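# Move floor yellow foam blocks into the tote by the door

## Task

Collect each yellow foam block lying on this room's floor and place it fully inside the tote near the door. Blocks resting on the desks must stay exactly where they are, with the same face up. At the finish the tote must sit on the floor, and the robot must not have fallen or be left leaning. Anything that stays in place only because the robot is holding it does not count.

## Robot and tools

ROBOT. A Hello Robot Stretch 3: a two-wheeled base (0.33 m long, 0.34 m wide), a lift riding a vertical mast, and a single telescoping arm that reaches out to the robot's RIGHT side. The gripper cannot move forward on its own; drive the base instead. The base cannot slide sideways. Turning in place pivots about the point between the drive wheels, 0.05 m behind the front edge. Stowed (arm in, wrist folded) the turn sweeps a 0.28 m radius; an unfolded level gripper reaches past that.

FRAMES. Base frame: origin on the floor between the drive wheels, x ahead, y to the left, z up. hand_pose is reported in it, located where closed fingertips meet; at zero wrist angles its x points up, y back along the arm toward the mast, z toward the rear. Odometry frame = the base frame at scene start; heading is positive leftward, -3.142 to 3.142.

execute_actions. Argument actions: a list holding one action or nothing (empty = just report state and images). An action may contain base, joints, or both, plus optional contact_limits; its motions begin together. base holds exactly one key: translate_m, a relative drive in metres from the current spot (forward positive, -1 to 1), or rotate_rad, a relative in-place turn in radians (left/counter-clockwise positive, -3.2 to 3.2). Base offsets are counted from the position in the most recent state report. joints maps joint names to absolute targets: lift_m 0 to 1.1 (arm height on mast), arm_m 0 to 0.52 (extension), wrist_yaw_rad -1.345 to 4.42 (0 along the arm, positive toward the front, 3.0 folded over the base), wrist_pitch_rad -1.57 to 0.451 (0 level, negative tips fingers down), wrist_roll_rad -2.911 to 2.911 (0 fingers side by side), gripper_m -0.089 to 0.179 (bigger is wider; actual fingertip gap is about 0.007 less when almost shut, 0.025 less when fully open, zero below 0.007), head_pan_rad -3.953 to 1.73 (0 ahead, positive left, -1.57 faces the arm), head_tilt_rad -1.53 to 0.419 (negative looks down). Done tolerances: ±0.004 for lift, arm and gripper, ±0.02 for yaw, roll and head, ±0.05 for pitch. contact_limits takes only arm_m, a motor_effort percentage 1 to 100 at which the arm stops (contact_stop); lower is softer, too low halts instantly, and values above the maximum are clipped. It also limits the arm's holding force until the next action. cameras: list of head_camera, nav_camera, wrist_camera or all; omitted/null/all gives every camera, [] none. Unknown keys, names or out-of-range numbers reject the entire call with no motion. Each action lasts at most 15 s. Joints or base left out may keep pushing toward an older target unnoticed. If a result reports a stop, later motion, wait and finished_scene calls in that same reply are skipped.

wait: seconds 0 to 10; commands nothing and returns the same report.

zoom_image: camera plus region [x0, y0, x1, y1] in pixels from the top-left of that camera's latest full image, at most 504 by 504.

finished_scene: scene number; ends the scene for good once the last command has been held, and reports success. Replying with no tool call also ends things.

RESULTS. base_status and joint_status tell how each motion ended: done (for the base, wheels turned the full amount even if slipping), off_target (stopped short, may still push), contact_stop, time_out, torque_fault. After the last three the target is dropped. Arm and lift stop and go slack when pushing firmly; a slack lift may sink under load or be pushed up by closing fingers on a surface. Base, wrist and head have no contact stop. A wrist servo pushed hard for seconds turns off for 10 s (limp). on_its_own describes uncommanded joints; 'held at' is a target, not a position. motor_effort is percent of maximum, positive toward higher values, peak in brackets; readings carry fixed errors and noise. Rest effort outside its range suggests pushing or carrying. Positive wheel effort pushes forward. lidar_m: 12 distances from the base origin, 30-degree sectors, 1st straight ahead, counting counter-clockwise (4th left, 7th back, 10th right); '-' means nothing; plane 0.17 m high, range 0.15 to 12 m; misses glass, thin legs, low objects; mast and low lift hide some sectors. wrist_depth_mm and head_depth_mm: 7x7 grids of median depths (45–1000 and 280–4000 mm); head grid is in the sideways image orientation. base_tilt in degrees (forward/right positive, offset up to ~4). turned_by_wheels and turned_by_imu give rotation since last result.

CAMERAS. head_camera and nav_camera move with head pan/tilt; wrist_camera rides the gripper. Intrinsics: head 896x504 pinhole fx=fy 674.833, c (446.473, 254.36); nav 672x504 fisheye f 325.843, c (336.246, 250.667); wrist 644x364 pinhole f 334.886, c (322.269, 178.514).

SPEED. Full base speed (0.30 m/s, 1.9 rad/s) only when stowed: lift_m under 0.30, arm_m under 0.03, wrist_yaw_rad over 2.54; otherwise 0.10 m/s and 0.63 rad/s. Less robot motion time is better.

GRIPPING. Close to a value below the object's width (lower squeezes harder); release by opening at least 0.02 beyond the contact value. Readings don't confirm a grasp. Overly hard squeezes get reduced by a stall guard; resend a different value to grip again.

CAUTIONS. Fold or unfold the wrist only with lift_m 0.32–0.95, pitch -0.4, roll about 0; after folding, lift may go down to 0.25. With yaw below -0.4 keep pitch at -0.5 or lower. Pushing on something rigid with the gripper above ~0.45 m can tip the robot, more so with a higher contact limit or a repeat push. Don't drive while gripping or pushing something fixed; snagging furniture, especially reversing, can tip it. If leaning, reverse the last move in small steps, free the gripper, and lower lift to about 0.2. Avoid drops, slams, hard pushes, and knocking desk blocks or the tote over.

Each tool is called after "Request:" in YAML: its name, and indented under it one key for each argument.

## Session

Request:
execute_actions:
  actions: []

Scene clock: 0.00 s.
base_odometry: x=+0.000 y=+0.000 heading=+0.000 (m, m, rad; odometry frame)
turned_by_wheels: +0.000 (rad since the last result)
turned_by_imu: +0.000 (rad since the last result)
base_tilt: forward=-0.6 right=+1.9 (deg)
lidar_m: 1.32 1.03 1.01 1.08 1.59 1.81 0.94 0.73 0.72 0.77 1.14 1.94
head_depth_mm: 1794 1937 1903 1909 1866 1854 1844 / 1799 2060 2042 2022 1994 1989 1951 / 1817 2099 2104 2085 2067 2074 2039 / 1722 1764 1774 1767 1779 1778 1799 / 1515 1529 1527 1524 1534 1537 1537 / 1343 1342 1341 1346 1347 1345 1349 / 1190 1197 1197 1197 1200 1204 1200
base_status: not commanded
joint_positions: lift_m=+0.343 arm_m=+0.001 wrist_yaw_rad=+2.960 wrist_pitch_rad=-0.417 wrist_roll_rad=+0.016 gripper_m=+0.037 head_pan_rad=+0.012 head_tilt_rad=-0.020
joint_status: not commanded
motor_effort: left_wheel=+1 right_wheel=+0 lift_m=+19 arm_m=-1 wrist_yaw_rad=+0 wrist_pitch_rad=+4 wrist_roll_rad=+0 gripper_m=+0 head_pan_rad=+0 head_tilt_rad=+1 (%)
hand_pose: x=+0.0192 y=+0.0750 z=+0.3560 quat_wxyz=(+0.209, +0.707, +0.082, +0.670) (m; base frame)
wrist_depth_mm: - - - - 987 904 813 / 1000 - - - - 962 864 / 945 - - - - 996 913 / 767 - 845 878 918 990 932 / 645 - 717 709 735 773 806 / 539 549 565 592 629 645 665 / 483 - - 523 524 543 568
pictures: head_camera (sideways: a quarter turn clockwise sets it upright), nav_camera (sideways: a quarter turn counterclockwise sets it upright), wrist_camera
Images, in order (width x height): head_camera 896x504, nav_camera 672x504, wrist_camera 644x364.

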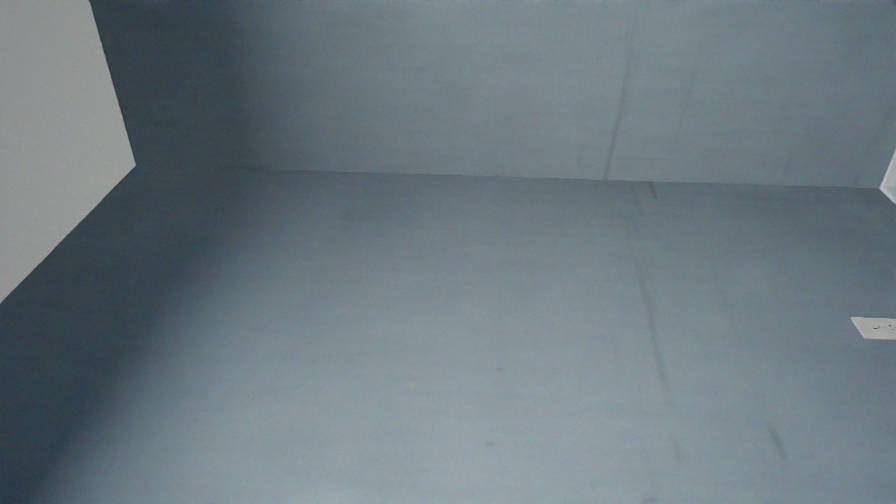

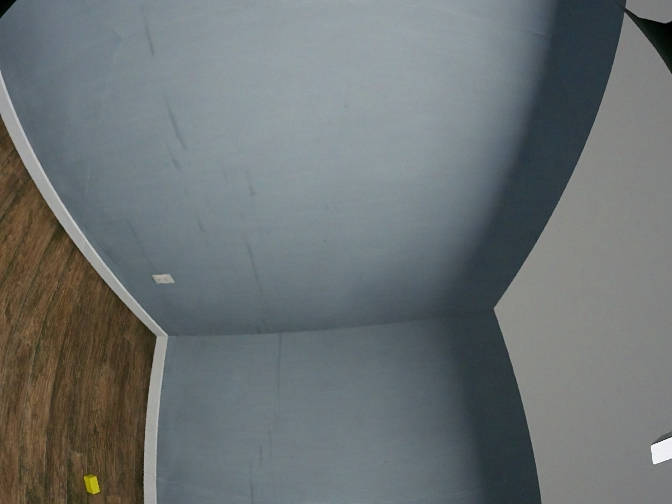

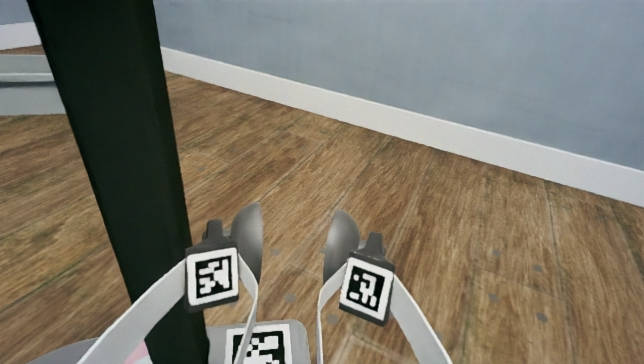

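Request:
execute_actions:
  actions:
    - {"joints":{"head_pan_rad":-1.0,"head_tilt_rad":-0.7}}
  cameras: ["head_camera","nav_camera"]

Request:
execute_actions:
  actions:
    - {"joints":{"head_pan_rad":-2.3}}
  cameras: ["head_camera","nav_camera"]

Request:
execute_actions:
  actions:
    - {"joints":{"head_pan_rad":-3.7}}
  cameras: ["head_camera","nav_camera"]

Scene clock: 9.20 s.
base_odometry: x=+0.000 y=+0.000 heading=+0.000 (m, m, rad; odometry frame)
turned_by_wheels: +0.000 (rad since the last result)
turned_by_imu: +0.001 (rad since the last result)
base_tilt: forward=-0.4 right=+2.0 (deg)
lidar_m: 1.31 1.03 1.01 1.08 1.59 1.81 0.94 0.73 0.72 0.77 1.14 1.94
head_depth_mm: 962 1017 1068 1134 1199 1291 1254 / 1117 1187 1266 1353 1449 1424 1253 / 1329 1419 1532 1662 1719 1457 1240 / 1626 1778 1952 2055 1743 1444 1235 / 1730 1923 2143 2206 1736 1433 1227 / 1667 1846 2051 2168 1739 1440 1227 / 1624 1780 1976 2125 1716 1416 1220
base_status: not commanded
joint_positions: lift_m=+0.343 arm_m=+0.001 wrist_yaw_rad=+2.960 wrist_pitch_rad=-0.417 wrist_roll_rad=+0.016 gripper_m=+0.037 head_pan_rad=-0.993 head_tilt_rad=-0.691
joint_status: all done
motor_effort: left_wheel=+0(0) right_wheel=+0(0) lift_m=+19(19) arm_m=-1(1) wrist_yaw_rad=+0(1) wrist_pitch_rad=+4(5) wrist_roll_rad=+0(0) gripper_m=+0(0) head_pan_rad=-3(47) head_tilt_rad=-4(30) (%)
hand_pose: x=+0.0192 y=+0.0750 z=+0.3560 quat_wxyz=(+0.209, +0.707, +0.082, +0.670) (m; base frame)
wrist_depth_mm: - - - - 973 886 814 / - - - - - 943 849 / 962 - - - - - 899 / 763 - 844 873 921 990 950 / 634 - 707 712 741 779 800 / 548 550 568 588 631 639 678 / 483 - - 524 526 546 570
pictures: head_camera (sideways: a quarter turn clockwise sets it upright), nav_camera (sideways: a quarter turn counterclockwise sets it upright)
Images, in order (width x height): head_camera 896x504, nav_camera 672x504.

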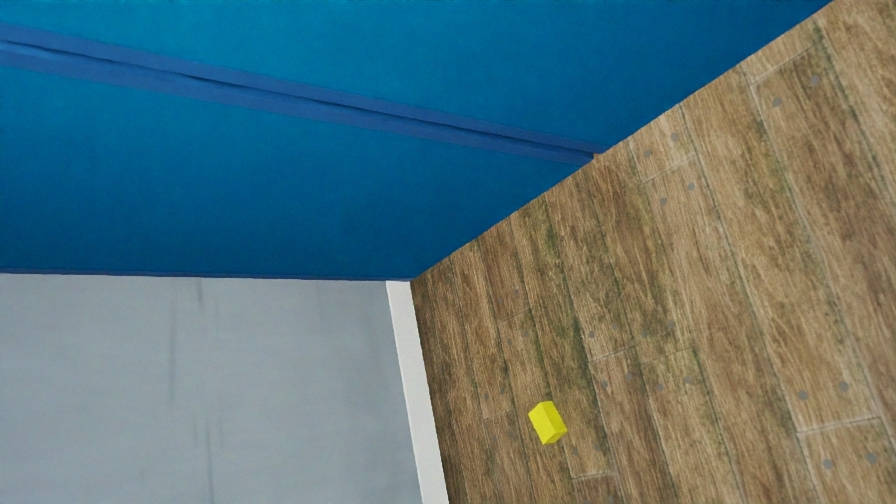

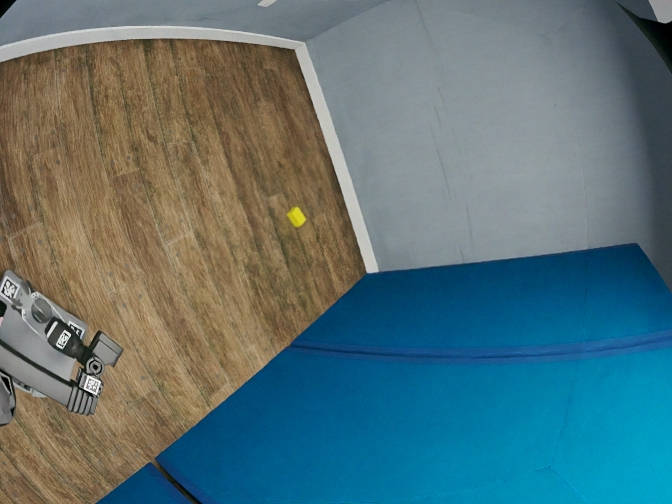

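Scene clock: 10.40 s.
base_odometry: x=+0.000 y=+0.000 heading=+0.000 (m, m, rad; odometry frame)
turned_by_wheels: +0.000 (rad since the last result)
turned_by_imu: +0.000 (rad since the last result)
base_tilt: forward=-0.6 right=+2.0 (deg)
lidar_m: 1.31 1.03 1.01 1.08 1.59 1.81 0.94 0.73 0.72 0.77 1.14 1.94
head_depth_mm: 619 689 779 893 1053 1267 1250 / 614 679 769 878 1030 1241 1241 / 606 671 757 865 1013 1218 1240 / 599 662 745 852 994 1186 1230 / 592 656 737 839 974 1164 1226 / 604 666 737 841 986 1158 1217 / 579 642 720 813 946 1114 1210
base_status: not commanded
joint_positions: lift_m=+0.343 arm_m=+0.001 wrist_yaw_rad=+2.960 wrist_pitch_rad=-0.417 wrist_roll_rad=+0.016 gripper_m=+0.037 head_pan_rad=-2.293 head_tilt_rad=-0.691
joint_status: all done
motor_effort: left_wheel=+1(1) right_wheel=+0(0) lift_m=+19(19) arm_m=-1(1) wrist_yaw_rad=+0(0) wrist_pitch_rad=+4(4) wrist_roll_rad=+0(0) gripper_m=-1(0) head_pan_rad=-4(43) head_tilt_rad=-4(4) (%)
hand_pose: x=+0.0192 y=+0.0750 z=+0.3560 quat_wxyz=(+0.209, +0.707, +0.082, +0.670) (m; base frame)
wrist_depth_mm: - - - - 992 894 792 / - - - - - 955 845 / 939 - - - - - 922 / 763 - 824 887 914 972 940 / 637 - 708 723 739 773 821 / 544 550 566 592 624 640 657 / 479 - - 527 528 547 561
pictures: head_camera (sideways: a quarter turn clockwise sets it upright), nav_camera (sideways: a quarter turn counterclockwise sets it upright)
Images, in order (width x height): head_camera 896x504, nav_camera 672x504.

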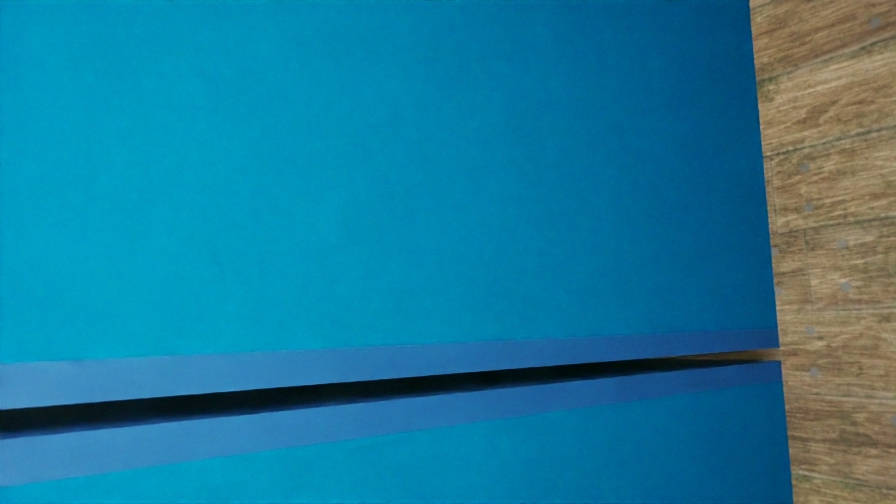

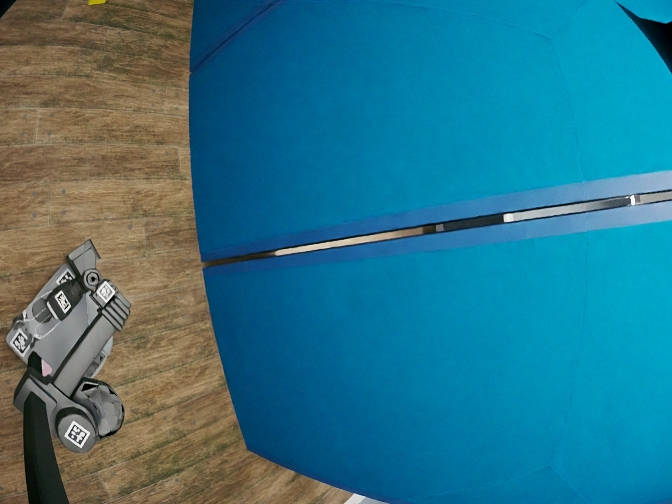

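Scene clock: 11.63 s.
base_odometry: x=+0.000 y=+0.000 heading=+0.000 (m, m, rad; odometry frame)
turned_by_wheels: +0.000 (rad since the last result)
turned_by_imu: +0.000 (rad since the last result)
base_tilt: forward=-0.7 right=+1.8 (deg)
lidar_m: 1.31 1.03 1.01 1.08 1.59 1.81 0.94 0.74 0.72 0.77 1.14 1.93
head_depth_mm: 1530 1697 1900 2117 1731 - - / 1534 1695 1900 2102 1741 1458 1282 / 1547 1718 1921 2107 1762 1449 1242 / 1556 1713 1935 2137 1749 1453 1231 / 1578 1749 1987 2125 1743 1442 1221 / 1583 1751 1970 2144 1732 1426 1231 / 1593 1772 2004 2169 1714 1426 1218
base_status: not commanded
joint_positions: lift_m=+0.343 arm_m=+0.001 wrist_yaw_rad=+2.960 wrist_pitch_rad=-0.417 wrist_roll_rad=+0.016 gripper_m=+0.037 head_pan_rad=-3.693 head_tilt_rad=-0.691
joint_status: all done
motor_effort: left_wheel=+0(0) right_wheel=+0(0) lift_m=+19(19) arm_m=-1(0) wrist_yaw_rad=+0(1) wrist_pitch_rad=+4(5) wrist_roll_rad=+0(0) gripper_m=+1(1) head_pan_rad=-3(47) head_tilt_rad=-3(3) (%)
hand_pose: x=+0.0192 y=+0.0750 z=+0.3560 quat_wxyz=(+0.209, +0.707, +0.082, +0.670) (m; base frame)
wrist_depth_mm: - - - - 968 896 807 / - - - - - 969 858 / 967 - - - - - 896 / 762 - 828 887 932 953 953 / 641 - 713 722 738 763 804 / 543 550 564 591 628 635 670 / 484 - - 523 529 545 566
pictures: head_camera (sideways: a quarter turn clockwise sets it upright), nav_camera (sideways: a quarter turn counterclockwise sets it upright)
Images, in order (width x height): head_camera 896x504, nav_camera 672x504.

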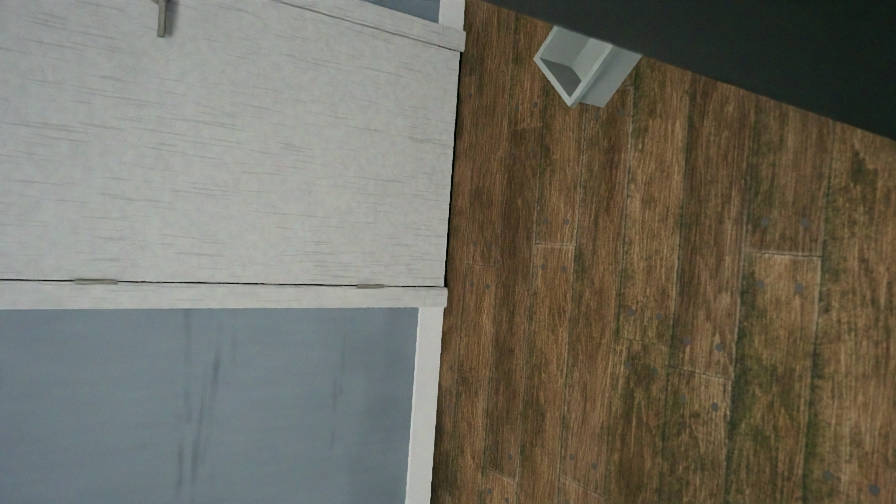

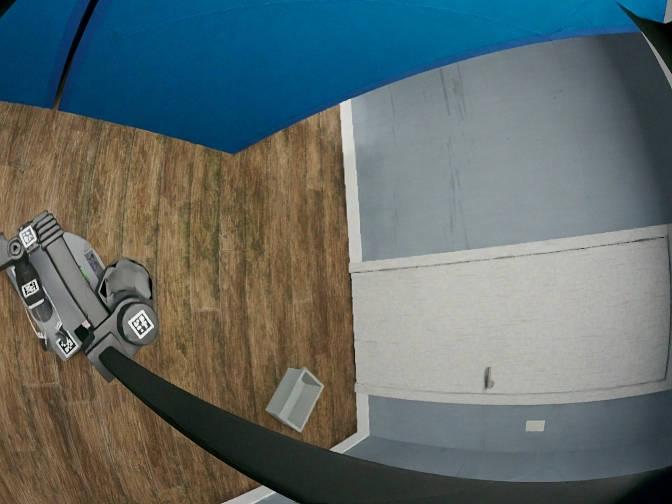

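Request:
execute_actions:
  actions:
    - {"base":{"rotate_rad":-0.37},"joints":{"lift_m":0.27,"head_pan_rad":-1.4,"head_tilt_rad":-1.1}}
  cameras: []

Request:
execute_actions:
  actions:
    - {"base":{"translate_m":1.0}}
  cameras: []

Request:
execute_actions:
  actions:
    - {"base":{"translate_m":0.15},"joints":{"lift_m":0.36}}
  cameras: []

Request:
execute_actions:
  actions:
    - {"base":{"translate_m":0.2},"joints":{"wrist_yaw_rad":0,"gripper_m":0.15,"arm_m":0.1}}
  cameras: []

Request:
execute_actions:
  actions:
    - {"joints":{"wrist_pitch_rad":-1.5}}

Scene clock: 41.07 s.
base_odometry: x=+0.000 y=+0.000 heading=-0.370 (m, m, rad; odometry frame)
turned_by_wheels: -0.370 (rad since the last result)
turned_by_imu: -0.372 (rad since the last result)
base_tilt: forward=-0.5 right=+1.8 (deg)
lidar_m: 1.94 1.18 1.01 1.01 1.16 1.81 1.80 0.84 0.72 0.72 0.83 1.42
head_depth_mm: 663 775 903 1115 1333 1232 1115 / 676 790 988 1231 1348 1226 1134 / 708 832 1013 1306 1342 1234 - / 743 881 1082 1417 1338 1251 - / 780 929 1169 1452 1332 1210 1107 / 817 991 1265 1483 1335 1201 1097 / 862 1056 1365 1475 1322 1199 1102
base_status: done
joint_positions: lift_m=+0.271 arm_m=+0.001 wrist_yaw_rad=+2.960 wrist_pitch_rad=-0.417 wrist_roll_rad=+0.016 gripper_m=+0.037 head_pan_rad=-1.407 head_tilt_rad=-1.088
joint_status: all done
motor_effort: left_wheel=+3(10) right_wheel=-4(13) lift_m=+10(16) arm_m=-1(1) wrist_yaw_rad=+1(0) wrist_pitch_rad=+4(4) wrist_roll_rad=+1(0) gripper_m=-1(0) head_pan_rad=+3(46) head_tilt_rad=-4(25) (%)
hand_pose: x=+0.0192 y=+0.0749 z=+0.2834 quat_wxyz=(+0.209, +0.707, +0.082, +0.670) (m; base frame)
wrist_depth_mm: - - - 984 988 961 961 / - - - - - - - / 801 - 909 962 - - - / 637 - 700 747 780 821 857 / 538 - 599 599 634 654 676 / 472 - - 522 530 542 564 / - - - 438 443 461 474
pictures: none
No camera images: the call's "cameras" was empty. Leave "cameras" out to get every camera's image.

Scene clock: 46.10 s.
base_odometry: x=+0.932 y=-0.361 heading=-0.370 (m, m, rad; odometry frame)
turned_by_wheels: +0.000 (rad since the last result)
turned_by_imu: +0.005 (rad since the last result)
base_tilt: forward=-0.4 right=+1.9 (deg)
lidar_m: 0.96 0.89 0.76 0.76 0.88 1.51 1.99 1.13 0.97 0.97 1.12 0.97
head_depth_mm: 884 1055 1245 1470 1358 1229 1115 / 924 1082 1309 1486 1352 1218 1134 / 965 1140 1387 1510 1337 1240 - / 1011 1209 1487 1498 1338 1243 - / 1059 1263 1613 1489 1331 1207 1103 / 1122 1355 1629 1492 1307 1203 1098 / 1187 1443 1643 1471 1332 1206 1096
base_status: done
joint_positions: lift_m=+0.271 arm_m=+0.001 wrist_yaw_rad=+2.960 wrist_pitch_rad=-0.417 wrist_roll_rad=+0.016 gripper_m=+0.037 head_pan_rad=-1.406 head_tilt_rad=-1.088
joint_status: not commanded
motor_effort: left_wheel=+2(9) right_wheel=-3(8) lift_m=+10(10) arm_m=-1(1) wrist_yaw_rad=+0(0) wrist_pitch_rad=+4(5) wrist_roll_rad=+0(0) gripper_m=+1(1) head_pan_rad=+3(4) head_tilt_rad=-4(5) (%)
hand_pose: x=+0.0192 y=+0.0749 z=+0.2833 quat_wxyz=(+0.209, +0.707, +0.082, +0.670) (m; base frame)
wrist_depth_mm: 838 795 783 763 746 721 701 / 901 - 864 834 809 784 771 / 793 - 882 877 859 846 844 / 653 - 713 738 781 810 869 / 536 - 605 599 627 652 676 / 468 - - 517 525 540 554 / - - - 433 445 461 472
pictures: none
No camera images: the call's "cameras" was empty. Leave "cameras" out to get every camera's image.

Scene clock: 48.80 s.
base_odometry: x=+1.072 y=-0.416 heading=-0.370 (m, m, rad; odometry frame)
turned_by_wheels: +0.000 (rad since the last result)
turned_by_imu: +0.001 (rad since the last result)
base_tilt: forward=-0.4 right=+1.9 (deg)
lidar_m: 0.82 0.84 0.72 0.72 0.83 1.44 2.06 1.18 1.01 1.01 0.95 0.82
head_depth_mm: 917 1074 1278 1493 1360 1233 1125 / 960 1131 1350 1507 1354 1226 1120 / 1005 1178 1442 1506 1347 1231 - / 1054 1259 1539 1499 1353 1251 - / 1105 1336 1603 1490 1313 1212 1105 / 1164 1425 1618 1484 1331 1212 1100 / 1167 1305 1479 1477 1319 1193 1101
base_status: done
joint_positions: lift_m=+0.359 arm_m=+0.001 wrist_yaw_rad=+2.960 wrist_pitch_rad=-0.418 wrist_roll_rad=+0.016 gripper_m=+0.037 head_pan_rad=-1.406 head_tilt_rad=-1.088
joint_status: all done
motor_effort: left_wheel=+2(10) right_wheel=-3(10) lift_m=+25(26) arm_m=-1(1) wrist_yaw_rad=+0(0) wrist_pitch_rad=+4(4) wrist_roll_rad=+0(0) gripper_m=-1(0) head_pan_rad=+3(3) head_tilt_rad=-5(5) (%)
hand_pose: x=+0.0192 y=+0.0748 z=+0.3722 quat_wxyz=(+0.210, +0.707, +0.082, +0.670) (m; base frame)
wrist_depth_mm: 788 752 746 729 709 704 682 / 870 - 807 785 775 757 734 / 921 - 887 859 844 807 803 / 795 - 870 902 892 894 871 / 665 - 730 745 773 786 830 / 561 567 587 612 653 659 684 / 496 - 541 538 547 567 587
pictures: none
No camera images: the call's "cameras" was empty. Leave "cameras" out to get every camera's image.

Scene clock: 52.03 s.
base_odometry: x=+1.259 y=-0.488 heading=-0.370 (m, m, rad; odometry frame)
turned_by_wheels: +0.000 (rad since the last result)
turned_by_imu: +0.001 (rad since the last result)
base_tilt: forward=-0.6 right=+1.9 (deg)
lidar_m: 0.63 0.72 0.67 0.67 0.78 1.34 2.17 1.23 1.06 1.06 0.73 0.63
head_depth_mm: 972 1123 1349 1502 1363 1226 1115 / 1008 1192 1419 1508 1354 1224 1131 / 1060 1245 1509 1504 1374 1191 - / 1102 1326 1615 1501 1345 1211 - / 1169 1363 1609 1484 1331 1211 1109 / 1037 1180 1358 1456 1335 1206 1101 / 885 991 1118 1279 1315 1204 1100
base_status: done
joint_positions: lift_m=+0.359 arm_m=+0.100 wrist_yaw_rad=+0.003 wrist_pitch_rad=-0.418 wrist_roll_rad=+0.016 gripper_m=+0.150 head_pan_rad=-1.406 head_tilt_rad=-1.088
joint_status: all done
motor_effort: left_wheel=+2(6) right_wheel=-3(4) lift_m=+26(25) arm_m=+2(4) wrist_yaw_rad=-2(3) wrist_pitch_rad=+4(5) wrist_roll_rad=+1(0) gripper_m=+1(82) head_pan_rad=+3(3) head_tilt_rad=-5(4) (%)
hand_pose: x=-0.0208 y=-0.4691 z=+0.3722 quat_wxyz=(+0.687, +0.147, -0.697, -0.147) (m; base frame)
wrist_depth_mm: 557 724 756 699 661 618 574 / 570 759 828 759 712 654 619 / 592 784 898 834 777 700 668 / 614 777 865 897 843 769 716 / 592 685 696 732 756 797 775 / - 577 588 620 634 696 696 / 492 505 514 531 549 542 584
pictures: none
No camera images: the call's "cameras" was empty. Leave "cameras" out to get every camera's image.

Scene clock: 53.40 s.
base_odometry: x=+1.259 y=-0.488 heading=-0.370 (m, m, rad; odometry frame)
turned_by_wheels: +0.000 (rad since the last result)
turned_by_imu: +0.000 (rad since the last result)
base_tilt: forward=-0.6 right=+1.7 (deg)
lidar_m: 0.62 0.72 0.67 0.67 0.78 1.34 2.16 1.23 1.06 1.06 0.73 0.63
head_depth_mm: 971 1132 1346 1513 1354 1235 1118 / 1012 1181 1416 1504 1354 1222 1129 / 1056 1249 1517 1512 1362 - - / 1111 1326 1599 1501 1340 1205 - / 1162 1364 1606 1491 1335 1210 1109 / 1036 1177 1367 1461 1328 1206 1109 / 889 988 1119 1292 1316 1207 1100
base_status: not commanded
joint_positions: lift_m=+0.359 arm_m=+0.100 wrist_yaw_rad=+0.003 wrist_pitch_rad=-1.495 wrist_roll_rad=+0.016 gripper_m=+0.150 head_pan_rad=-1.406 head_tilt_rad=-1.088
joint_status: all done
motor_effort: left_wheel=+2(2) right_wheel=-3(3) lift_m=+25(25) arm_m=+2(3) wrist_yaw_rad=-2(2) wrist_pitch_rad=-1(5) wrist_roll_rad=+0(0) gripper_m=+1(1) head_pan_rad=+4(3) head_tilt_rad=-5(4) (%)
hand_pose: x=-0.0216 y=-0.2398 z=+0.2409 quat_wxyz=(+0.515, +0.478, -0.521, -0.484) (m; base frame)
wrist_depth_mm: 379 383 386 391 396 400 404 / 385 389 391 398 403 406 409 / 389 393 399 405 408 414 413 / 391 400 405 410 413 419 423 / 399 407 408 418 423 423 430 / - 412 418 - - 429 442 / 415 415 - - - - 441
pictures: head_camera (sideways: a quarter turn clockwise sets it upright), nav_camera (sideways: a quarter turn counterclockwise sets it upright), wrist_camera
Images, in order (width x height): head_camera 896x504, nav_camera 672x504, wrist_camera 644x364.

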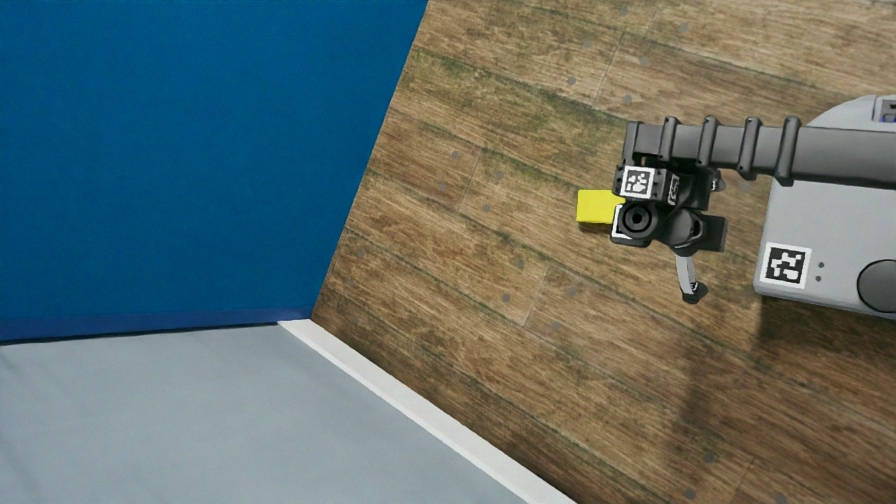

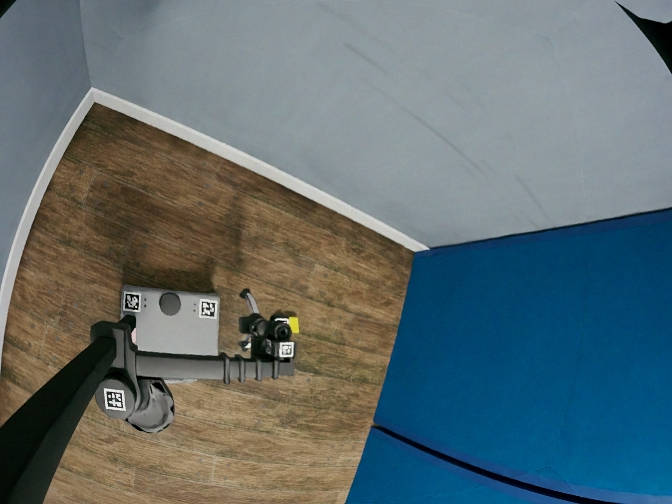

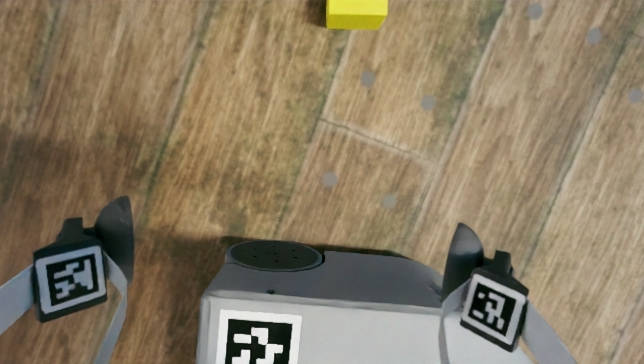

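Request:
execute_actions:
  actions:
    - {"base":{"translate_m":-0.025},"joints":{"arm_m":0.33,"lift_m":0.22}}
  cameras: ["wrist_camera"]

Scene clock: 62.53 s.
base_odometry: x=+1.235 y=-0.479 heading=-0.369 (m, m, rad; odometry frame)
turned_by_wheels: +0.000 (rad since the last result)
turned_by_imu: +0.001 (rad since the last result)
base_tilt: forward=-0.5 right=+2.1 (deg)
lidar_m: 0.65 0.75 0.68 0.68 0.79 1.35 2.15 1.22 1.05 1.05 0.76 0.65
head_depth_mm: 962 1117 1335 1498 1364 1222 1122 / 1008 1183 1415 1516 1359 1220 1133 / 1049 1240 1506 1527 - 1227 - / 1094 1315 1600 1504 1321 1213 - / 1161 1384 1632 1495 1331 1208 1105 / 1076 1226 1414 1471 1326 1204 1104 / 918 1031 1164 1326 1323 1200 1096
base_status: done
joint_positions: lift_m=+0.221 arm_m=+0.330 wrist_yaw_rad=+0.002 wrist_pitch_rad=-1.497 wrist_roll_rad=+0.016 gripper_m=+0.150 head_pan_rad=-1.406 head_tilt_rad=-1.088
joint_status: all done
motor_effort: left_wheel=+2(4) right_wheel=-3(9) lift_m=+10(22) arm_m=+3(3) wrist_yaw_rad=-1(2) wrist_pitch_rad=-1(1) wrist_roll_rad=+0(0) gripper_m=+0(0) head_pan_rad=+3(3) head_tilt_rad=-5(5) (%)
hand_pose: x=-0.0216 y=-0.4695 z=+0.1019 quat_wxyz=(+0.515, +0.478, -0.521, -0.485) (m; base frame)
wrist_depth_mm: 245 246 250 253 257 260 262 / 250 252 255 256 260 261 266 / 252 254 259 260 263 266 269 / 257 259 262 219 269 271 276 / 260 265 268 222 272 277 281 / - 270 271 274 277 279 282 / 270 272 276 279 281 287 289
pictures: wrist_camera
Images, in order (width x height): wrist_camera 644x364.

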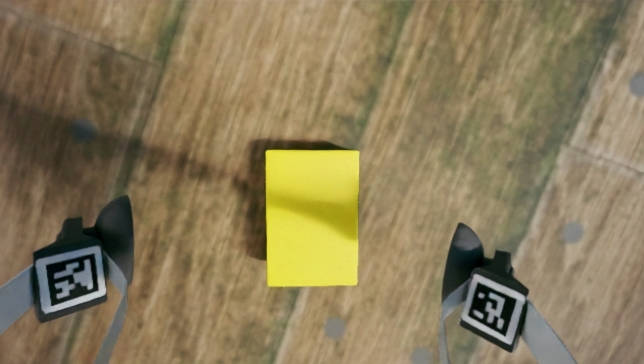

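Request:
execute_actions:
  actions:
    - {"joints":{"lift_m":0.145,"gripper_m":0.12}}
  cameras: ["wrist_camera"]

Request:
execute_actions:
  actions:
    - {"joints":{"gripper_m":0.03}}
  cameras: ["wrist_camera"]

Request:
execute_actions:
  actions:
    - {"joints":{"lift_m":0.34,"arm_m":0.0,"wrist_pitch_rad":-0.4}}
  cameras: ["wrist_camera"]

Scene clock: 74.00 s.
base_odometry: x=+1.235 y=-0.479 heading=-0.369 (m, m, rad; odometry frame)
turned_by_wheels: +0.000 (rad since the last result)
turned_by_imu: +0.001 (rad since the last result)
base_tilt: forward=-0.5 right=+1.9 (deg)
lidar_m: 0.65 0.75 0.68 0.68 0.79 1.35 2.15 1.23 1.05 1.05 0.75 0.65
head_depth_mm: 961 1123 1334 1503 1356 1228 1121 / 999 1174 1410 1515 1350 1221 1135 / 1048 1245 1501 1498 - 1220 - / 1109 1310 1610 1503 1344 1210 - / 1157 1367 1630 1489 1331 1207 1101 / 1073 1224 1421 1466 1330 1201 1104 / 923 1030 1162 1331 1319 1194 1100
base_status: not commanded
joint_positions: lift_m=+0.146 arm_m=+0.330 wrist_yaw_rad=+0.002 wrist_pitch_rad=-1.497 wrist_roll_rad=+0.016 gripper_m=+0.120 head_pan_rad=-1.406 head_tilt_rad=-1.088
joint_status: all done
motor_effort: left_wheel=+2(2) right_wheel=-3(3) lift_m=+10(10) arm_m=+2(3) wrist_yaw_rad=-1(1) wrist_pitch_rad=-1(1) wrist_roll_rad=+0(0) gripper_m=+0(82) head_pan_rad=+3(3) head_tilt_rad=-5(5) (%)
hand_pose: x=-0.0216 y=-0.4695 z=+0.0269 quat_wxyz=(+0.515, +0.478, -0.521, -0.485) (m; base frame)
wrist_depth_mm: 174 176 178 180 182 183 185 / 177 178 180 182 184 187 188 / 180 181 184 185 187 189 192 / 183 184 185 142 190 192 195 / 185 186 188 145 192 196 198 / - 191 191 147 196 199 201 / 192 194 195 150 200 203 204
pictures: wrist_camera
Images, in order (width x height): wrist_camera 644x364.

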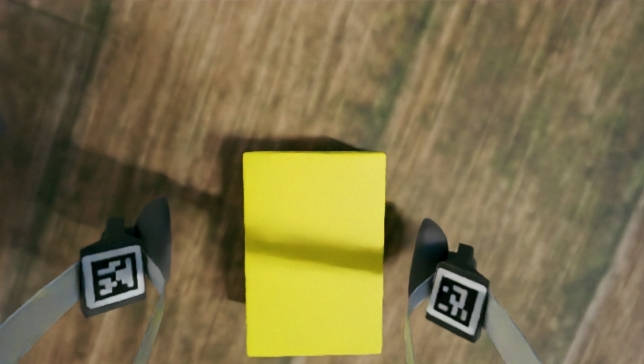

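Scene clock: 75.40 s.
base_odometry: x=+1.235 y=-0.479 heading=-0.369 (m, m, rad; odometry frame)
turned_by_wheels: +0.000 (rad since the last result)
turned_by_imu: +0.000 (rad since the last result)
base_tilt: forward=-0.4 right=+1.8 (deg)
lidar_m: 0.65 0.75 0.68 0.68 0.79 1.35 2.15 1.22 1.05 1.05 0.76 0.65
head_depth_mm: 963 1118 1323 1504 1362 1233 1122 / 1006 1175 1413 1514 1354 1224 1132 / 1052 1244 1522 1508 - 1220 - / 1097 1309 1598 1501 1342 1219 - / 1161 1375 1630 1495 1342 1213 1108 / 1077 1221 1405 1451 1323 1201 1100 / 924 1032 1166 1334 1324 1196 1097
base_status: not commanded
joint_positions: lift_m=+0.146 arm_m=+0.330 wrist_yaw_rad=+0.002 wrist_pitch_rad=-1.497 wrist_roll_rad=+0.016 gripper_m=+0.031 head_pan_rad=-1.406 head_tilt_rad=-1.088
joint_status: all done
motor_effort: left_wheel=+2(2) right_wheel=-2(3) lift_m=+10(10) arm_m=+3(2) wrist_yaw_rad=-1(1) wrist_pitch_rad=-1(1) wrist_roll_rad=+0(0) gripper_m=-12(86) head_pan_rad=+3(3) head_tilt_rad=-5(6) (%)
hand_pose: x=-0.0216 y=-0.4695 z=+0.0269 quat_wxyz=(+0.515, +0.478, -0.521, -0.485) (m; base frame)
wrist_depth_mm: 174 175 177 179 182 183 185 / 176 178 180 183 184 186 188 / 180 181 184 185 187 189 191 / 183 184 139 140 191 192 195 / 186 186 141 142 194 196 198 / 187 189 143 144 197 199 201 / 191 194 146 147 201 204 206
pictures: wrist_camera
Images, in order (width x height): wrist_camera 644x364.

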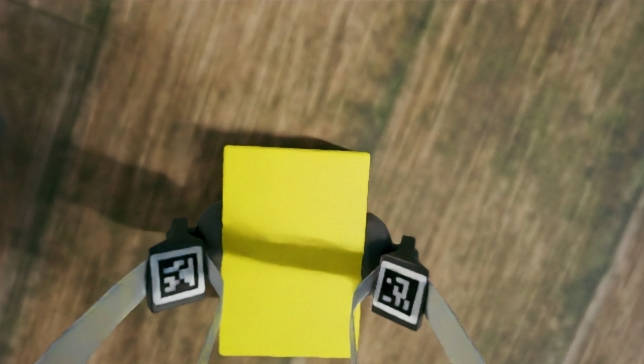

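Scene clock: 79.03 s.
base_odometry: x=+1.235 y=-0.479 heading=-0.369 (m, m, rad; odometry frame)
turned_by_wheels: +0.000 (rad since the last result)
turned_by_imu: +0.000 (rad since the last result)
base_tilt: forward=-0.4 right=+1.9 (deg)
lidar_m: 0.65 0.75 0.68 0.68 0.79 1.35 2.16 1.23 1.05 1.05 0.75 0.65
head_depth_mm: 961 1119 1331 1491 1359 1233 1116 / 1001 1178 1417 1514 1359 1229 1122 / 1054 1246 1522 1510 1351 1241 - / 1097 1310 1601 1492 1348 1231 - / 1162 1382 1619 1497 1334 1208 1106 / 1080 1226 1418 1459 1331 1203 1094 / 921 1029 1166 1340 1319 1199 1101
base_status: not commanded
joint_positions: lift_m=+0.339 arm_m=+0.001 wrist_yaw_rad=+0.002 wrist_pitch_rad=-0.420 wrist_roll_rad=+0.016 gripper_m=+0.031 head_pan_rad=-1.406 head_tilt_rad=-1.088
joint_status: all done
motor_effort: left_wheel=+2(2) right_wheel=-3(2) lift_m=+25(27) arm_m=-5(6) wrist_yaw_rad=-1(1) wrist_pitch_rad=+6(6) wrist_roll_rad=+1(0) gripper_m=-10(12) head_pan_rad=+3(3) head_tilt_rad=-4(5) (%)
hand_pose: x=-0.0211 y=-0.3704 z=+0.3517 quat_wxyz=(+0.687, +0.147, -0.696, -0.148) (m; base frame)
wrist_depth_mm: 605 767 845 809 730 688 648 / 625 833 916 855 799 743 703 / 641 845 991 920 881 798 750 / 663 785 139 140 896 878 807 / 615 650 140 142 754 763 795 / 534 565 143 144 636 635 653 / 474 479 146 147 515 547 558
pictures: wrist_camera
Images, in order (width x height): wrist_camera 644x364.

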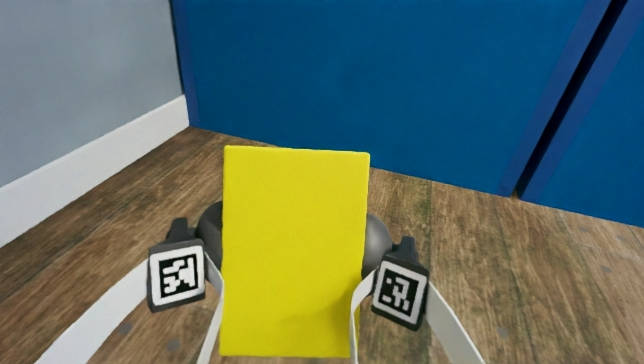

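Request:
execute_actions:
  actions:
    - {"base":{"rotate_rad":1.2},"joints":{"wrist_yaw_rad":2.7,"head_pan_rad":-0.9,"head_tilt_rad":-0.95}}
  cameras: []

Request:
execute_actions:
  actions:
    - {"base":{"rotate_rad":0.3},"joints":{"lift_m":0.285}}
  cameras: []

Request:
execute_actions:
  actions:
    - {"base":{"rotate_rad":1.48}}
  cameras: []

Request:
execute_actions:
  actions:
    - {"base":{"translate_m":1.0}}
  cameras: []

Request:
execute_actions:
  actions:
    - {"base":{"translate_m":1.0}}

Scene clock: 99.30 s.
base_odometry: x=+1.235 y=-0.479 heading=+0.830 (m, m, rad; odometry frame)
turned_by_wheels: +1.200 (rad since the last result)
turned_by_imu: +1.212 (rad since the last result)
base_tilt: forward=-0.5 right=+1.9 (deg)
lidar_m: 0.68 0.69 0.87 1.88 1.70 1.13 1.05 1.05 0.70 0.65 0.66 0.73
head_depth_mm: 560 631 723 849 1025 1232 1142 / 590 674 776 918 1131 1264 1137 / 625 715 839 1009 1262 1277 1170 / 665 764 904 1108 1357 1264 1132 / 708 823 990 1239 1405 1257 1124 / 756 891 1081 1324 1413 1248 1119 / 789 886 999 1146 1324 1241 1117
base_status: done
joint_positions: lift_m=+0.339 arm_m=+0.001 wrist_yaw_rad=+2.697 wrist_pitch_rad=-0.420 wrist_roll_rad=+0.016 gripper_m=+0.031 head_pan_rad=-0.907 head_tilt_rad=-0.952
joint_status: all done
motor_effort: left_wheel=-2(5) right_wheel=+4(9) lift_m=+26(25) arm_m=-4(4) wrist_yaw_rad=+3(2) wrist_pitch_rad=+5(6) wrist_roll_rad=+0(0) gripper_m=-12(12) head_pan_rad=+3(33) head_tilt_rad=+1(14) (%)
hand_pose: x=+0.0752 y=+0.0560 z=+0.3517 quat_wxyz=(+0.297, +0.712, -0.011, +0.637) (m; base frame)
wrist_depth_mm: - - - - 840 658 536 / - - - - 893 679 544 / 960 991 - - 910 709 563 / 761 794 139 140 876 724 581 / 648 656 141 142 762 712 599 / - 563 143 144 647 626 606 / - 500 145 147 514 545 562
pictures: none
No camera images: the call's "cameras" was empty. Leave "cameras" out to get every camera's image.

Scene clock: 101.03 s.
base_odometry: x=+1.235 y=-0.479 heading=+1.130 (m, m, rad; odometry frame)
turned_by_wheels: +0.300 (rad since the last result)
turned_by_imu: +0.302 (rad since the last result)
base_tilt: forward=-0.5 right=+1.9 (deg)
lidar_m: 0.68 0.76 1.22 3.09 1.28 1.06 1.05 0.79 0.65 0.65 0.72 0.68
head_depth_mm: 647 714 803 910 1064 1222 1142 / 707 788 894 1038 1236 1272 1141 / 776 879 1015 1200 1382 1280 1154 / 814 943 1116 1375 1429 1264 1134 / 746 861 1013 1238 1394 1260 1122 / 692 788 913 1091 1346 1251 1116 / 642 724 830 979 1182 1247 1120
base_status: done
joint_positions: lift_m=+0.286 arm_m=+0.001 wrist_yaw_rad=+2.697 wrist_pitch_rad=-0.420 wrist_roll_rad=+0.016 gripper_m=+0.031 head_pan_rad=-0.907 head_tilt_rad=-0.952
joint_status: all done
motor_effort: left_wheel=-2(8) right_wheel=+3(13) lift_m=+10(23) arm_m=-5(5) wrist_yaw_rad=+3(3) wrist_pitch_rad=+6(7) wrist_roll_rad=+0(0) gripper_m=-12(11) head_pan_rad=+3(3) head_tilt_rad=+1(1) (%)
hand_pose: x=+0.0752 y=+0.0561 z=+0.2977 quat_wxyz=(+0.297, +0.712, -0.011, +0.637) (m; base frame)
wrist_depth_mm: - - - - - 837 636 / - - - - - 848 638 / 838 867 949 - - 849 638 / 672 692 139 140 798 783 644 / 570 575 141 142 666 674 630 / - 498 143 144 564 559 574 / - - 145 147 453 479 494
pictures: none
No camera images: the call's "cameras" was empty. Leave "cameras" out to get every camera's image.

Scene clock: 103.23 s.
base_odometry: x=+1.235 y=-0.479 heading=+2.610 (m, m, rad; odometry frame)
turned_by_wheels: +1.480 (rad since the last result)
turned_by_imu: +1.490 (rad since the last result)
base_tilt: forward=-0.7 right=+2.0 (deg)
lidar_m: 3.08 1.36 1.07 1.05 0.84 0.66 0.65 0.70 0.69 0.68 0.73 1.08
head_depth_mm: 641 713 810 929 1093 1242 1152 / 692 780 890 1040 1245 1275 1138 / 756 857 991 1174 1385 1278 1152 / 822 950 1121 1373 1425 1267 1123 / 907 1068 1293 1554 1428 1259 1119 / 1017 1216 1508 1636 1420 1250 1114 / 1154 1414 1795 1631 1419 1248 1122
base_status: done
joint_positions: lift_m=+0.286 arm_m=+0.001 wrist_yaw_rad=+2.697 wrist_pitch_rad=-0.420 wrist_roll_rad=+0.016 gripper_m=+0.031 head_pan_rad=-0.907 head_tilt_rad=-0.952
joint_status: not commanded
motor_effort: left_wheel=-1(8) right_wheel=+3(15) lift_m=+10(10) arm_m=-5(4) wrist_yaw_rad=+2(3) wrist_pitch_rad=+6(6) wrist_roll_rad=+0(0) gripper_m=-11(11) head_pan_rad=+3(3) head_tilt_rad=+1(1) (%)
hand_pose: x=+0.0752 y=+0.0561 z=+0.2977 quat_wxyz=(+0.297, +0.712, -0.011, +0.637) (m; base frame)
wrist_depth_mm: 897 955 - - - - - / 970 - - - - - - / 837 886 939 980 - - - / 675 687 139 140 805 840 899 / 561 577 140 143 665 681 705 / - 498 143 144 562 558 582 / - - 145 146 451 477 491
pictures: none
No camera images: the call's "cameras" was empty. Leave "cameras" out to get every camera's image.

Scene clock: 108.23 s.
base_odometry: x=+0.373 y=+0.028 heading=+2.610 (m, m, rad; odometry frame)
turned_by_wheels: +0.000 (rad since the last result)
turned_by_imu: +0.005 (rad since the last result)
base_tilt: forward=-0.5 right=+1.9 (deg)
lidar_m: 2.09 1.23 0.96 0.95 1.02 1.51 1.65 1.01 0.79 0.78 0.83 1.24
head_depth_mm: 744 828 939 1078 1256 1289 1143 / 806 899 1030 1207 1383 1275 1136 / 874 995 1149 1367 1443 1264 1157 / 956 1109 1305 1550 1437 1265 1132 / 1063 1227 1495 1642 1427 1258 1122 / 1188 1417 1763 1648 1415 1254 1118 / 1338 1649 1884 1634 1416 1241 1117
base_status: done
joint_positions: lift_m=+0.286 arm_m=+0.001 wrist_yaw_rad=+2.697 wrist_pitch_rad=-0.420 wrist_roll_rad=+0.016 gripper_m=+0.031 head_pan_rad=-0.907 head_tilt_rad=-0.952
joint_status: not commanded
motor_effort: left_wheel=-2(7) right_wheel=+4(13) lift_m=+10(10) arm_m=-5(4) wrist_yaw_rad=+2(3) wrist_pitch_rad=+6(5) wrist_roll_rad=+1(0) gripper_m=-11(12) head_pan_rad=+3(3) head_tilt_rad=+1(1) (%)
hand_pose: x=+0.0751 y=+0.0561 z=+0.2977 quat_wxyz=(+0.296, +0.712, -0.011, +0.637) (m; base frame)
wrist_depth_mm: 801 874 925 - - - - / 862 922 993 - - - - / 840 885 942 987 - - - / 673 700 139 140 802 830 900 / 569 571 140 142 668 673 701 / - 499 143 144 562 553 572 / - - 145 147 455 480 497
pictures: none
No camera images: the call's "cameras" was empty. Leave "cameras" out to get every camera's image.

Scene clock: 113.23 s.
base_odometry: x=-0.488 y=+0.535 heading=+2.610 (m, m, rad; odometry frame)
turned_by_wheels: +0.000 (rad since the last result)
turned_by_imu: +0.005 (rad since the last result)
base_tilt: forward=-0.3 right=+1.8 (deg)
lidar_m: 1.10 1.21 0.86 0.85 0.91 1.35 2.49 1.14 0.90 0.89 0.95 1.12
head_depth_mm: 852 948 1072 1226 1391 1276 1142 / 918 1035 1184 1382 1448 1281 1143 / 1000 1141 1320 1552 1440 1268 1151 / 1099 1261 1494 1628 1386 1246 1133 / 1216 1425 1708 1644 1391 1245 1126 / 1233 1396 1617 1634 1428 1250 1116 / 1127 1251 1419 1583 1407 1246 1114
base_status: done
joint_positions: lift_m=+0.286 arm_m=+0.001 wrist_yaw_rad=+2.697 wrist_pitch_rad=-0.420 wrist_roll_rad=+0.016 gripper_m=+0.031 head_pan_rad=-0.906 head_tilt_rad=-0.951
joint_status: not commanded
motor_effort: left_wheel=-2(6) right_wheel=+4(13) lift_m=+10(10) arm_m=-5(5) wrist_yaw_rad=+2(2) wrist_pitch_rad=+6(7) wrist_roll_rad=+0(1) gripper_m=-12(11) head_pan_rad=+4(3) head_tilt_rad=+0(1) (%)
hand_pose: x=+0.0751 y=+0.0561 z=+0.2977 quat_wxyz=(+0.296, +0.712, -0.011, +0.637) (m; base frame)
wrist_depth_mm: 723 766 849 - - - - / 778 845 894 - - - - / 793 864 935 990 - - - / 677 703 139 140 800 843 909 / 567 581 141 142 669 679 701 / - 499 142 145 567 562 574 / - - 145 147 450 481 499
pictures: head_camera (sideways: a quarter turn clockwise sets it upright), nav_camera (sideways: a quarter turn counterclockwise sets it upright), wrist_camera
Images, in order (width x height): head_camera 896x504, nav_camera 672x504, wrist_camera 644x364.

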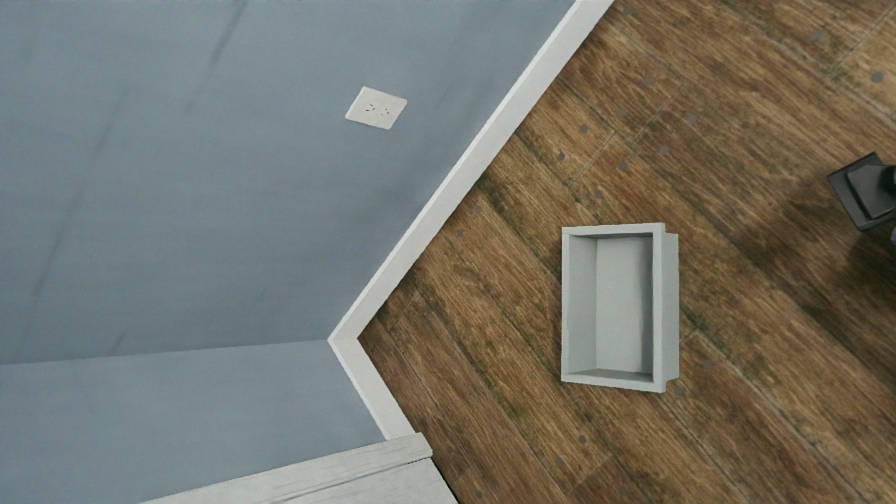

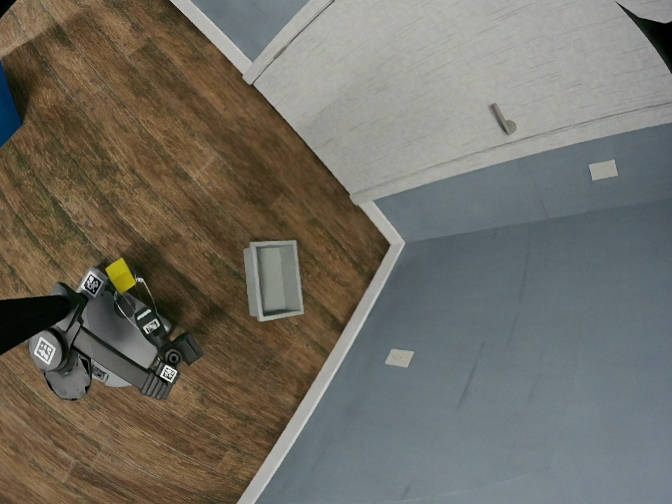

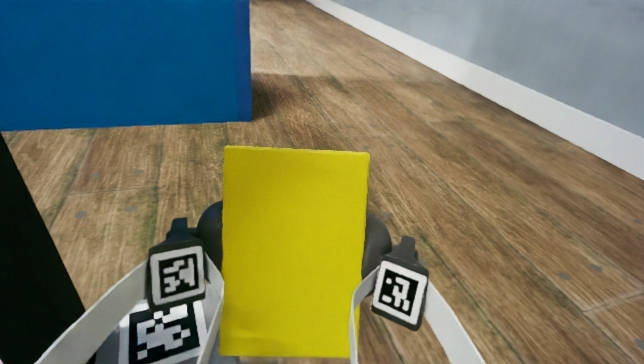

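Request:
execute_actions:
  actions:
    - {"base":{"rotate_rad":0.6},"joints":{"lift_m":0.4,"head_pan_rad":-1.45,"head_tilt_rad":-1.1}}
  cameras: []

Request:
execute_actions:
  actions:
    - {"base":{"translate_m":0.11},"joints":{"wrist_yaw_rad":0,"arm_m":0.25}}
  cameras: []

Request:
execute_actions:
  actions:
    - {"joints":{"wrist_pitch_rad":-1.5,"arm_m":0.42,"lift_m":0.33}}

Scene clock: 125.13 s.
base_odometry: x=-0.488 y=+0.535 heading=-3.073 (m, m, rad; odometry frame)
turned_by_wheels: +0.600 (rad since the last result)
turned_by_imu: +0.605 (rad since the last result)
base_tilt: forward=-0.6 right=+1.8 (deg)
lidar_m: 1.24 0.85 0.85 0.94 1.50 2.06 1.08 0.89 0.89 0.99 1.11 1.10
head_depth_mm: 930 1052 1202 1417 1359 1233 1121 / 1025 1163 1362 1485 1353 1232 1133 / 1127 1308 1555 1511 1328 1259 - / 1251 1483 1658 1495 1322 1244 - / 1340 1597 1681 1490 1319 1214 1107 / 1242 1443 1619 1485 1327 1207 1106 / 1140 1298 1544 1458 1332 1193 1097
base_status: done
joint_positions: lift_m=+0.399 arm_m=+0.001 wrist_yaw_rad=+2.697 wrist_pitch_rad=-0.420 wrist_roll_rad=+0.016 gripper_m=+0.031 head_pan_rad=-1.443 head_tilt_rad=-1.087
joint_status: all done
motor_effort: left_wheel=-2(8) right_wheel=+3(13) lift_m=+25(27) arm_m=-5(4) wrist_yaw_rad=+3(2) wrist_pitch_rad=+6(6) wrist_roll_rad=+0(0) gripper_m=-11(12) head_pan_rad=-3(37) head_tilt_rad=-5(19) (%)
hand_pose: x=+0.0751 y=+0.0561 z=+0.4117 quat_wxyz=(+0.296, +0.712, -0.011, +0.637) (m; base frame)
wrist_depth_mm: - - 933 868 794 - - / - - - 926 871 - - / - - - 990 948 - - / 877 887 139 140 998 - - / 734 732 141 142 838 869 911 / - 631 143 144 719 715 739 / - 538 146 147 582 614 633
pictures: none
No camera images: the call's "cameras" was empty. Leave "cameras" out to get every camera's image.

Scene clock: 128.20 s.
base_odometry: x=-0.598 y=+0.528 heading=-3.074 (m, m, rad; odometry frame)
turned_by_wheels: +0.000 (rad since the last result)
turned_by_imu: +0.001 (rad since the last result)
base_tilt: forward=-0.8 right=+2.0 (deg)
lidar_m: 1.15 0.78 0.77 0.86 1.37 2.22 1.16 0.96 0.96 1.06 1.02 1.02
head_depth_mm: 1013 1140 1313 1468 1364 1229 1119 / 1113 1261 1476 1517 1354 1224 1133 / 1218 1413 1629 1502 1313 1210 - / 1339 1577 1690 1489 1308 1217 - / 1254 1482 1660 1491 1319 1208 1102 / 1135 1316 1575 1484 1328 1200 1101 / 1042 1199 1401 1475 1335 1198 1097
base_status: done
joint_positions: lift_m=+0.399 arm_m=+0.250 wrist_yaw_rad=+0.003 wrist_pitch_rad=-0.420 wrist_roll_rad=+0.016 gripper_m=+0.031 head_pan_rad=-1.443 head_tilt_rad=-1.087
joint_status: all done
motor_effort: left_wheel=-2(2) right_wheel=+4(9) lift_m=+25(26) arm_m=+3(3) wrist_yaw_rad=-2(3) wrist_pitch_rad=+6(6) wrist_roll_rad=+1(0) gripper_m=-11(13) head_pan_rad=-3(4) head_tilt_rad=-5(5) (%)
hand_pose: x=-0.0208 y=-0.6188 z=+0.4117 quat_wxyz=(+0.687, +0.147, -0.696, -0.148) (m; base frame)
wrist_depth_mm: 555 667 828 707 580 486 426 / 593 719 870 770 609 512 440 / 620 768 929 803 651 541 460 / 663 787 139 140 695 570 490 / 682 746 140 142 706 610 507 / 614 640 143 144 699 625 534 / 539 537 146 147 579 605 559
pictures: none
No camera images: the call's "cameras" was empty. Leave "cameras" out to get every camera's image.

Scene clock: 130.70 s.
base_odometry: x=-0.598 y=+0.528 heading=-3.074 (m, m, rad; odometry frame)
turned_by_wheels: +0.000 (rad since the last result)
turned_by_imu: +0.000 (rad since the last result)
base_tilt: forward=-0.5 right=+2.0 (deg)
lidar_m: 1.15 0.78 0.78 0.86 1.38 2.21 1.16 0.96 0.96 1.07 1.02 1.02
head_depth_mm: 1009 1135 1316 1458 1357 1236 1123 / 1110 1272 1484 1518 1358 1223 1127 / 1216 1422 1629 - 1324 1217 - / 1340 1576 1703 1493 1308 1214 - / 1246 1476 1661 1486 1322 1201 1101 / 1136 1315 1586 1485 1334 1211 1100 / 1038 1200 1409 1479 1317 1198 1100
base_status: not commanded
joint_positions: lift_m=+0.331 arm_m=+0.420 wrist_yaw_rad=+0.002 wrist_pitch_rad=-1.496 wrist_roll_rad=+0.016 gripper_m=+0.031 head_pan_rad=-1.443 head_tilt_rad=-1.087
joint_status: all done
motor_effort: left_wheel=-2(2) right_wheel=+4(4) lift_m=+10(22) arm_m=+3(3) wrist_yaw_rad=-1(2) wrist_pitch_rad=-1(7) wrist_roll_rad=+0(0) gripper_m=-13(12) head_pan_rad=-3(2) head_tilt_rad=-5(5) (%)
hand_pose: x=-0.0216 y=-0.5598 z=+0.2119 quat_wxyz=(+0.515, +0.478, -0.522, -0.485) (m; base frame)
wrist_depth_mm: 348 238 256 252 247 367 372 / 359 276 359 364 342 284 376 / 361 276 365 369 375 380 387 / 364 278 139 140 373 384 391 / 371 278 141 142 358 390 400 / 378 268 143 144 280 403 405 / 384 391 146 147 404 406 411
pictures: head_camera (sideways: a quarter turn clockwise sets it upright), nav_camera (sideways: a quarter turn counterclockwise sets it upright), wrist_camera
Images, in order (width x height): head_camera 896x504, nav_camera 672x504, wrist_camera 644x364.

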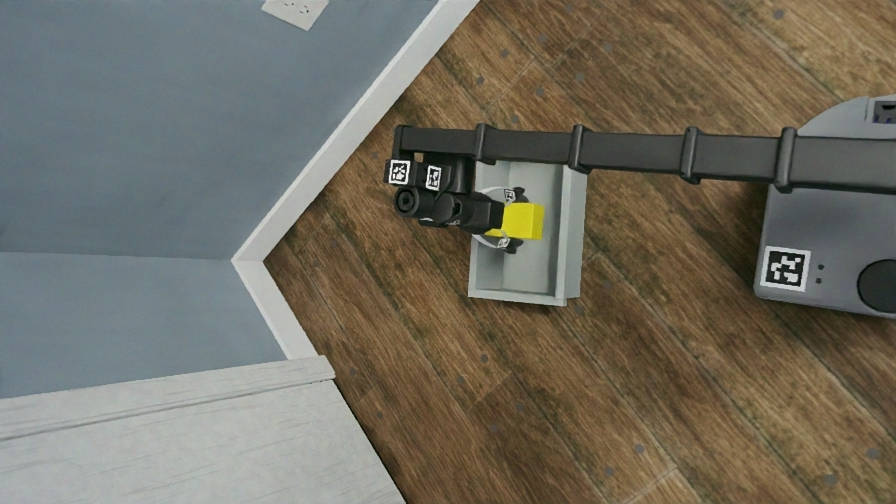

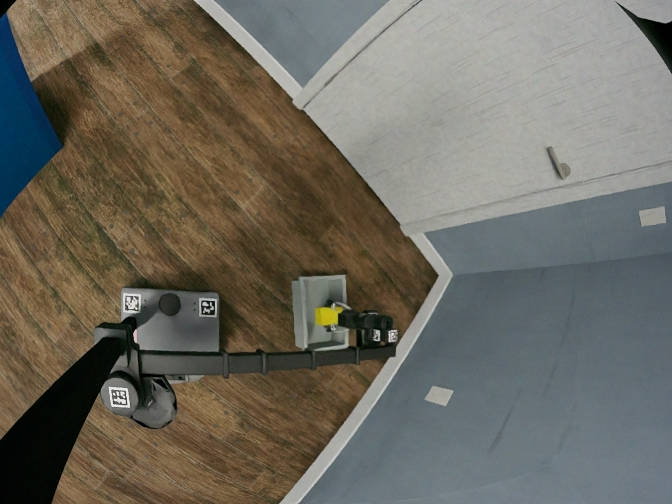

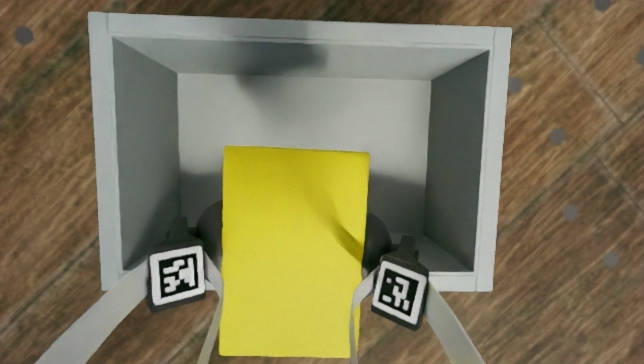

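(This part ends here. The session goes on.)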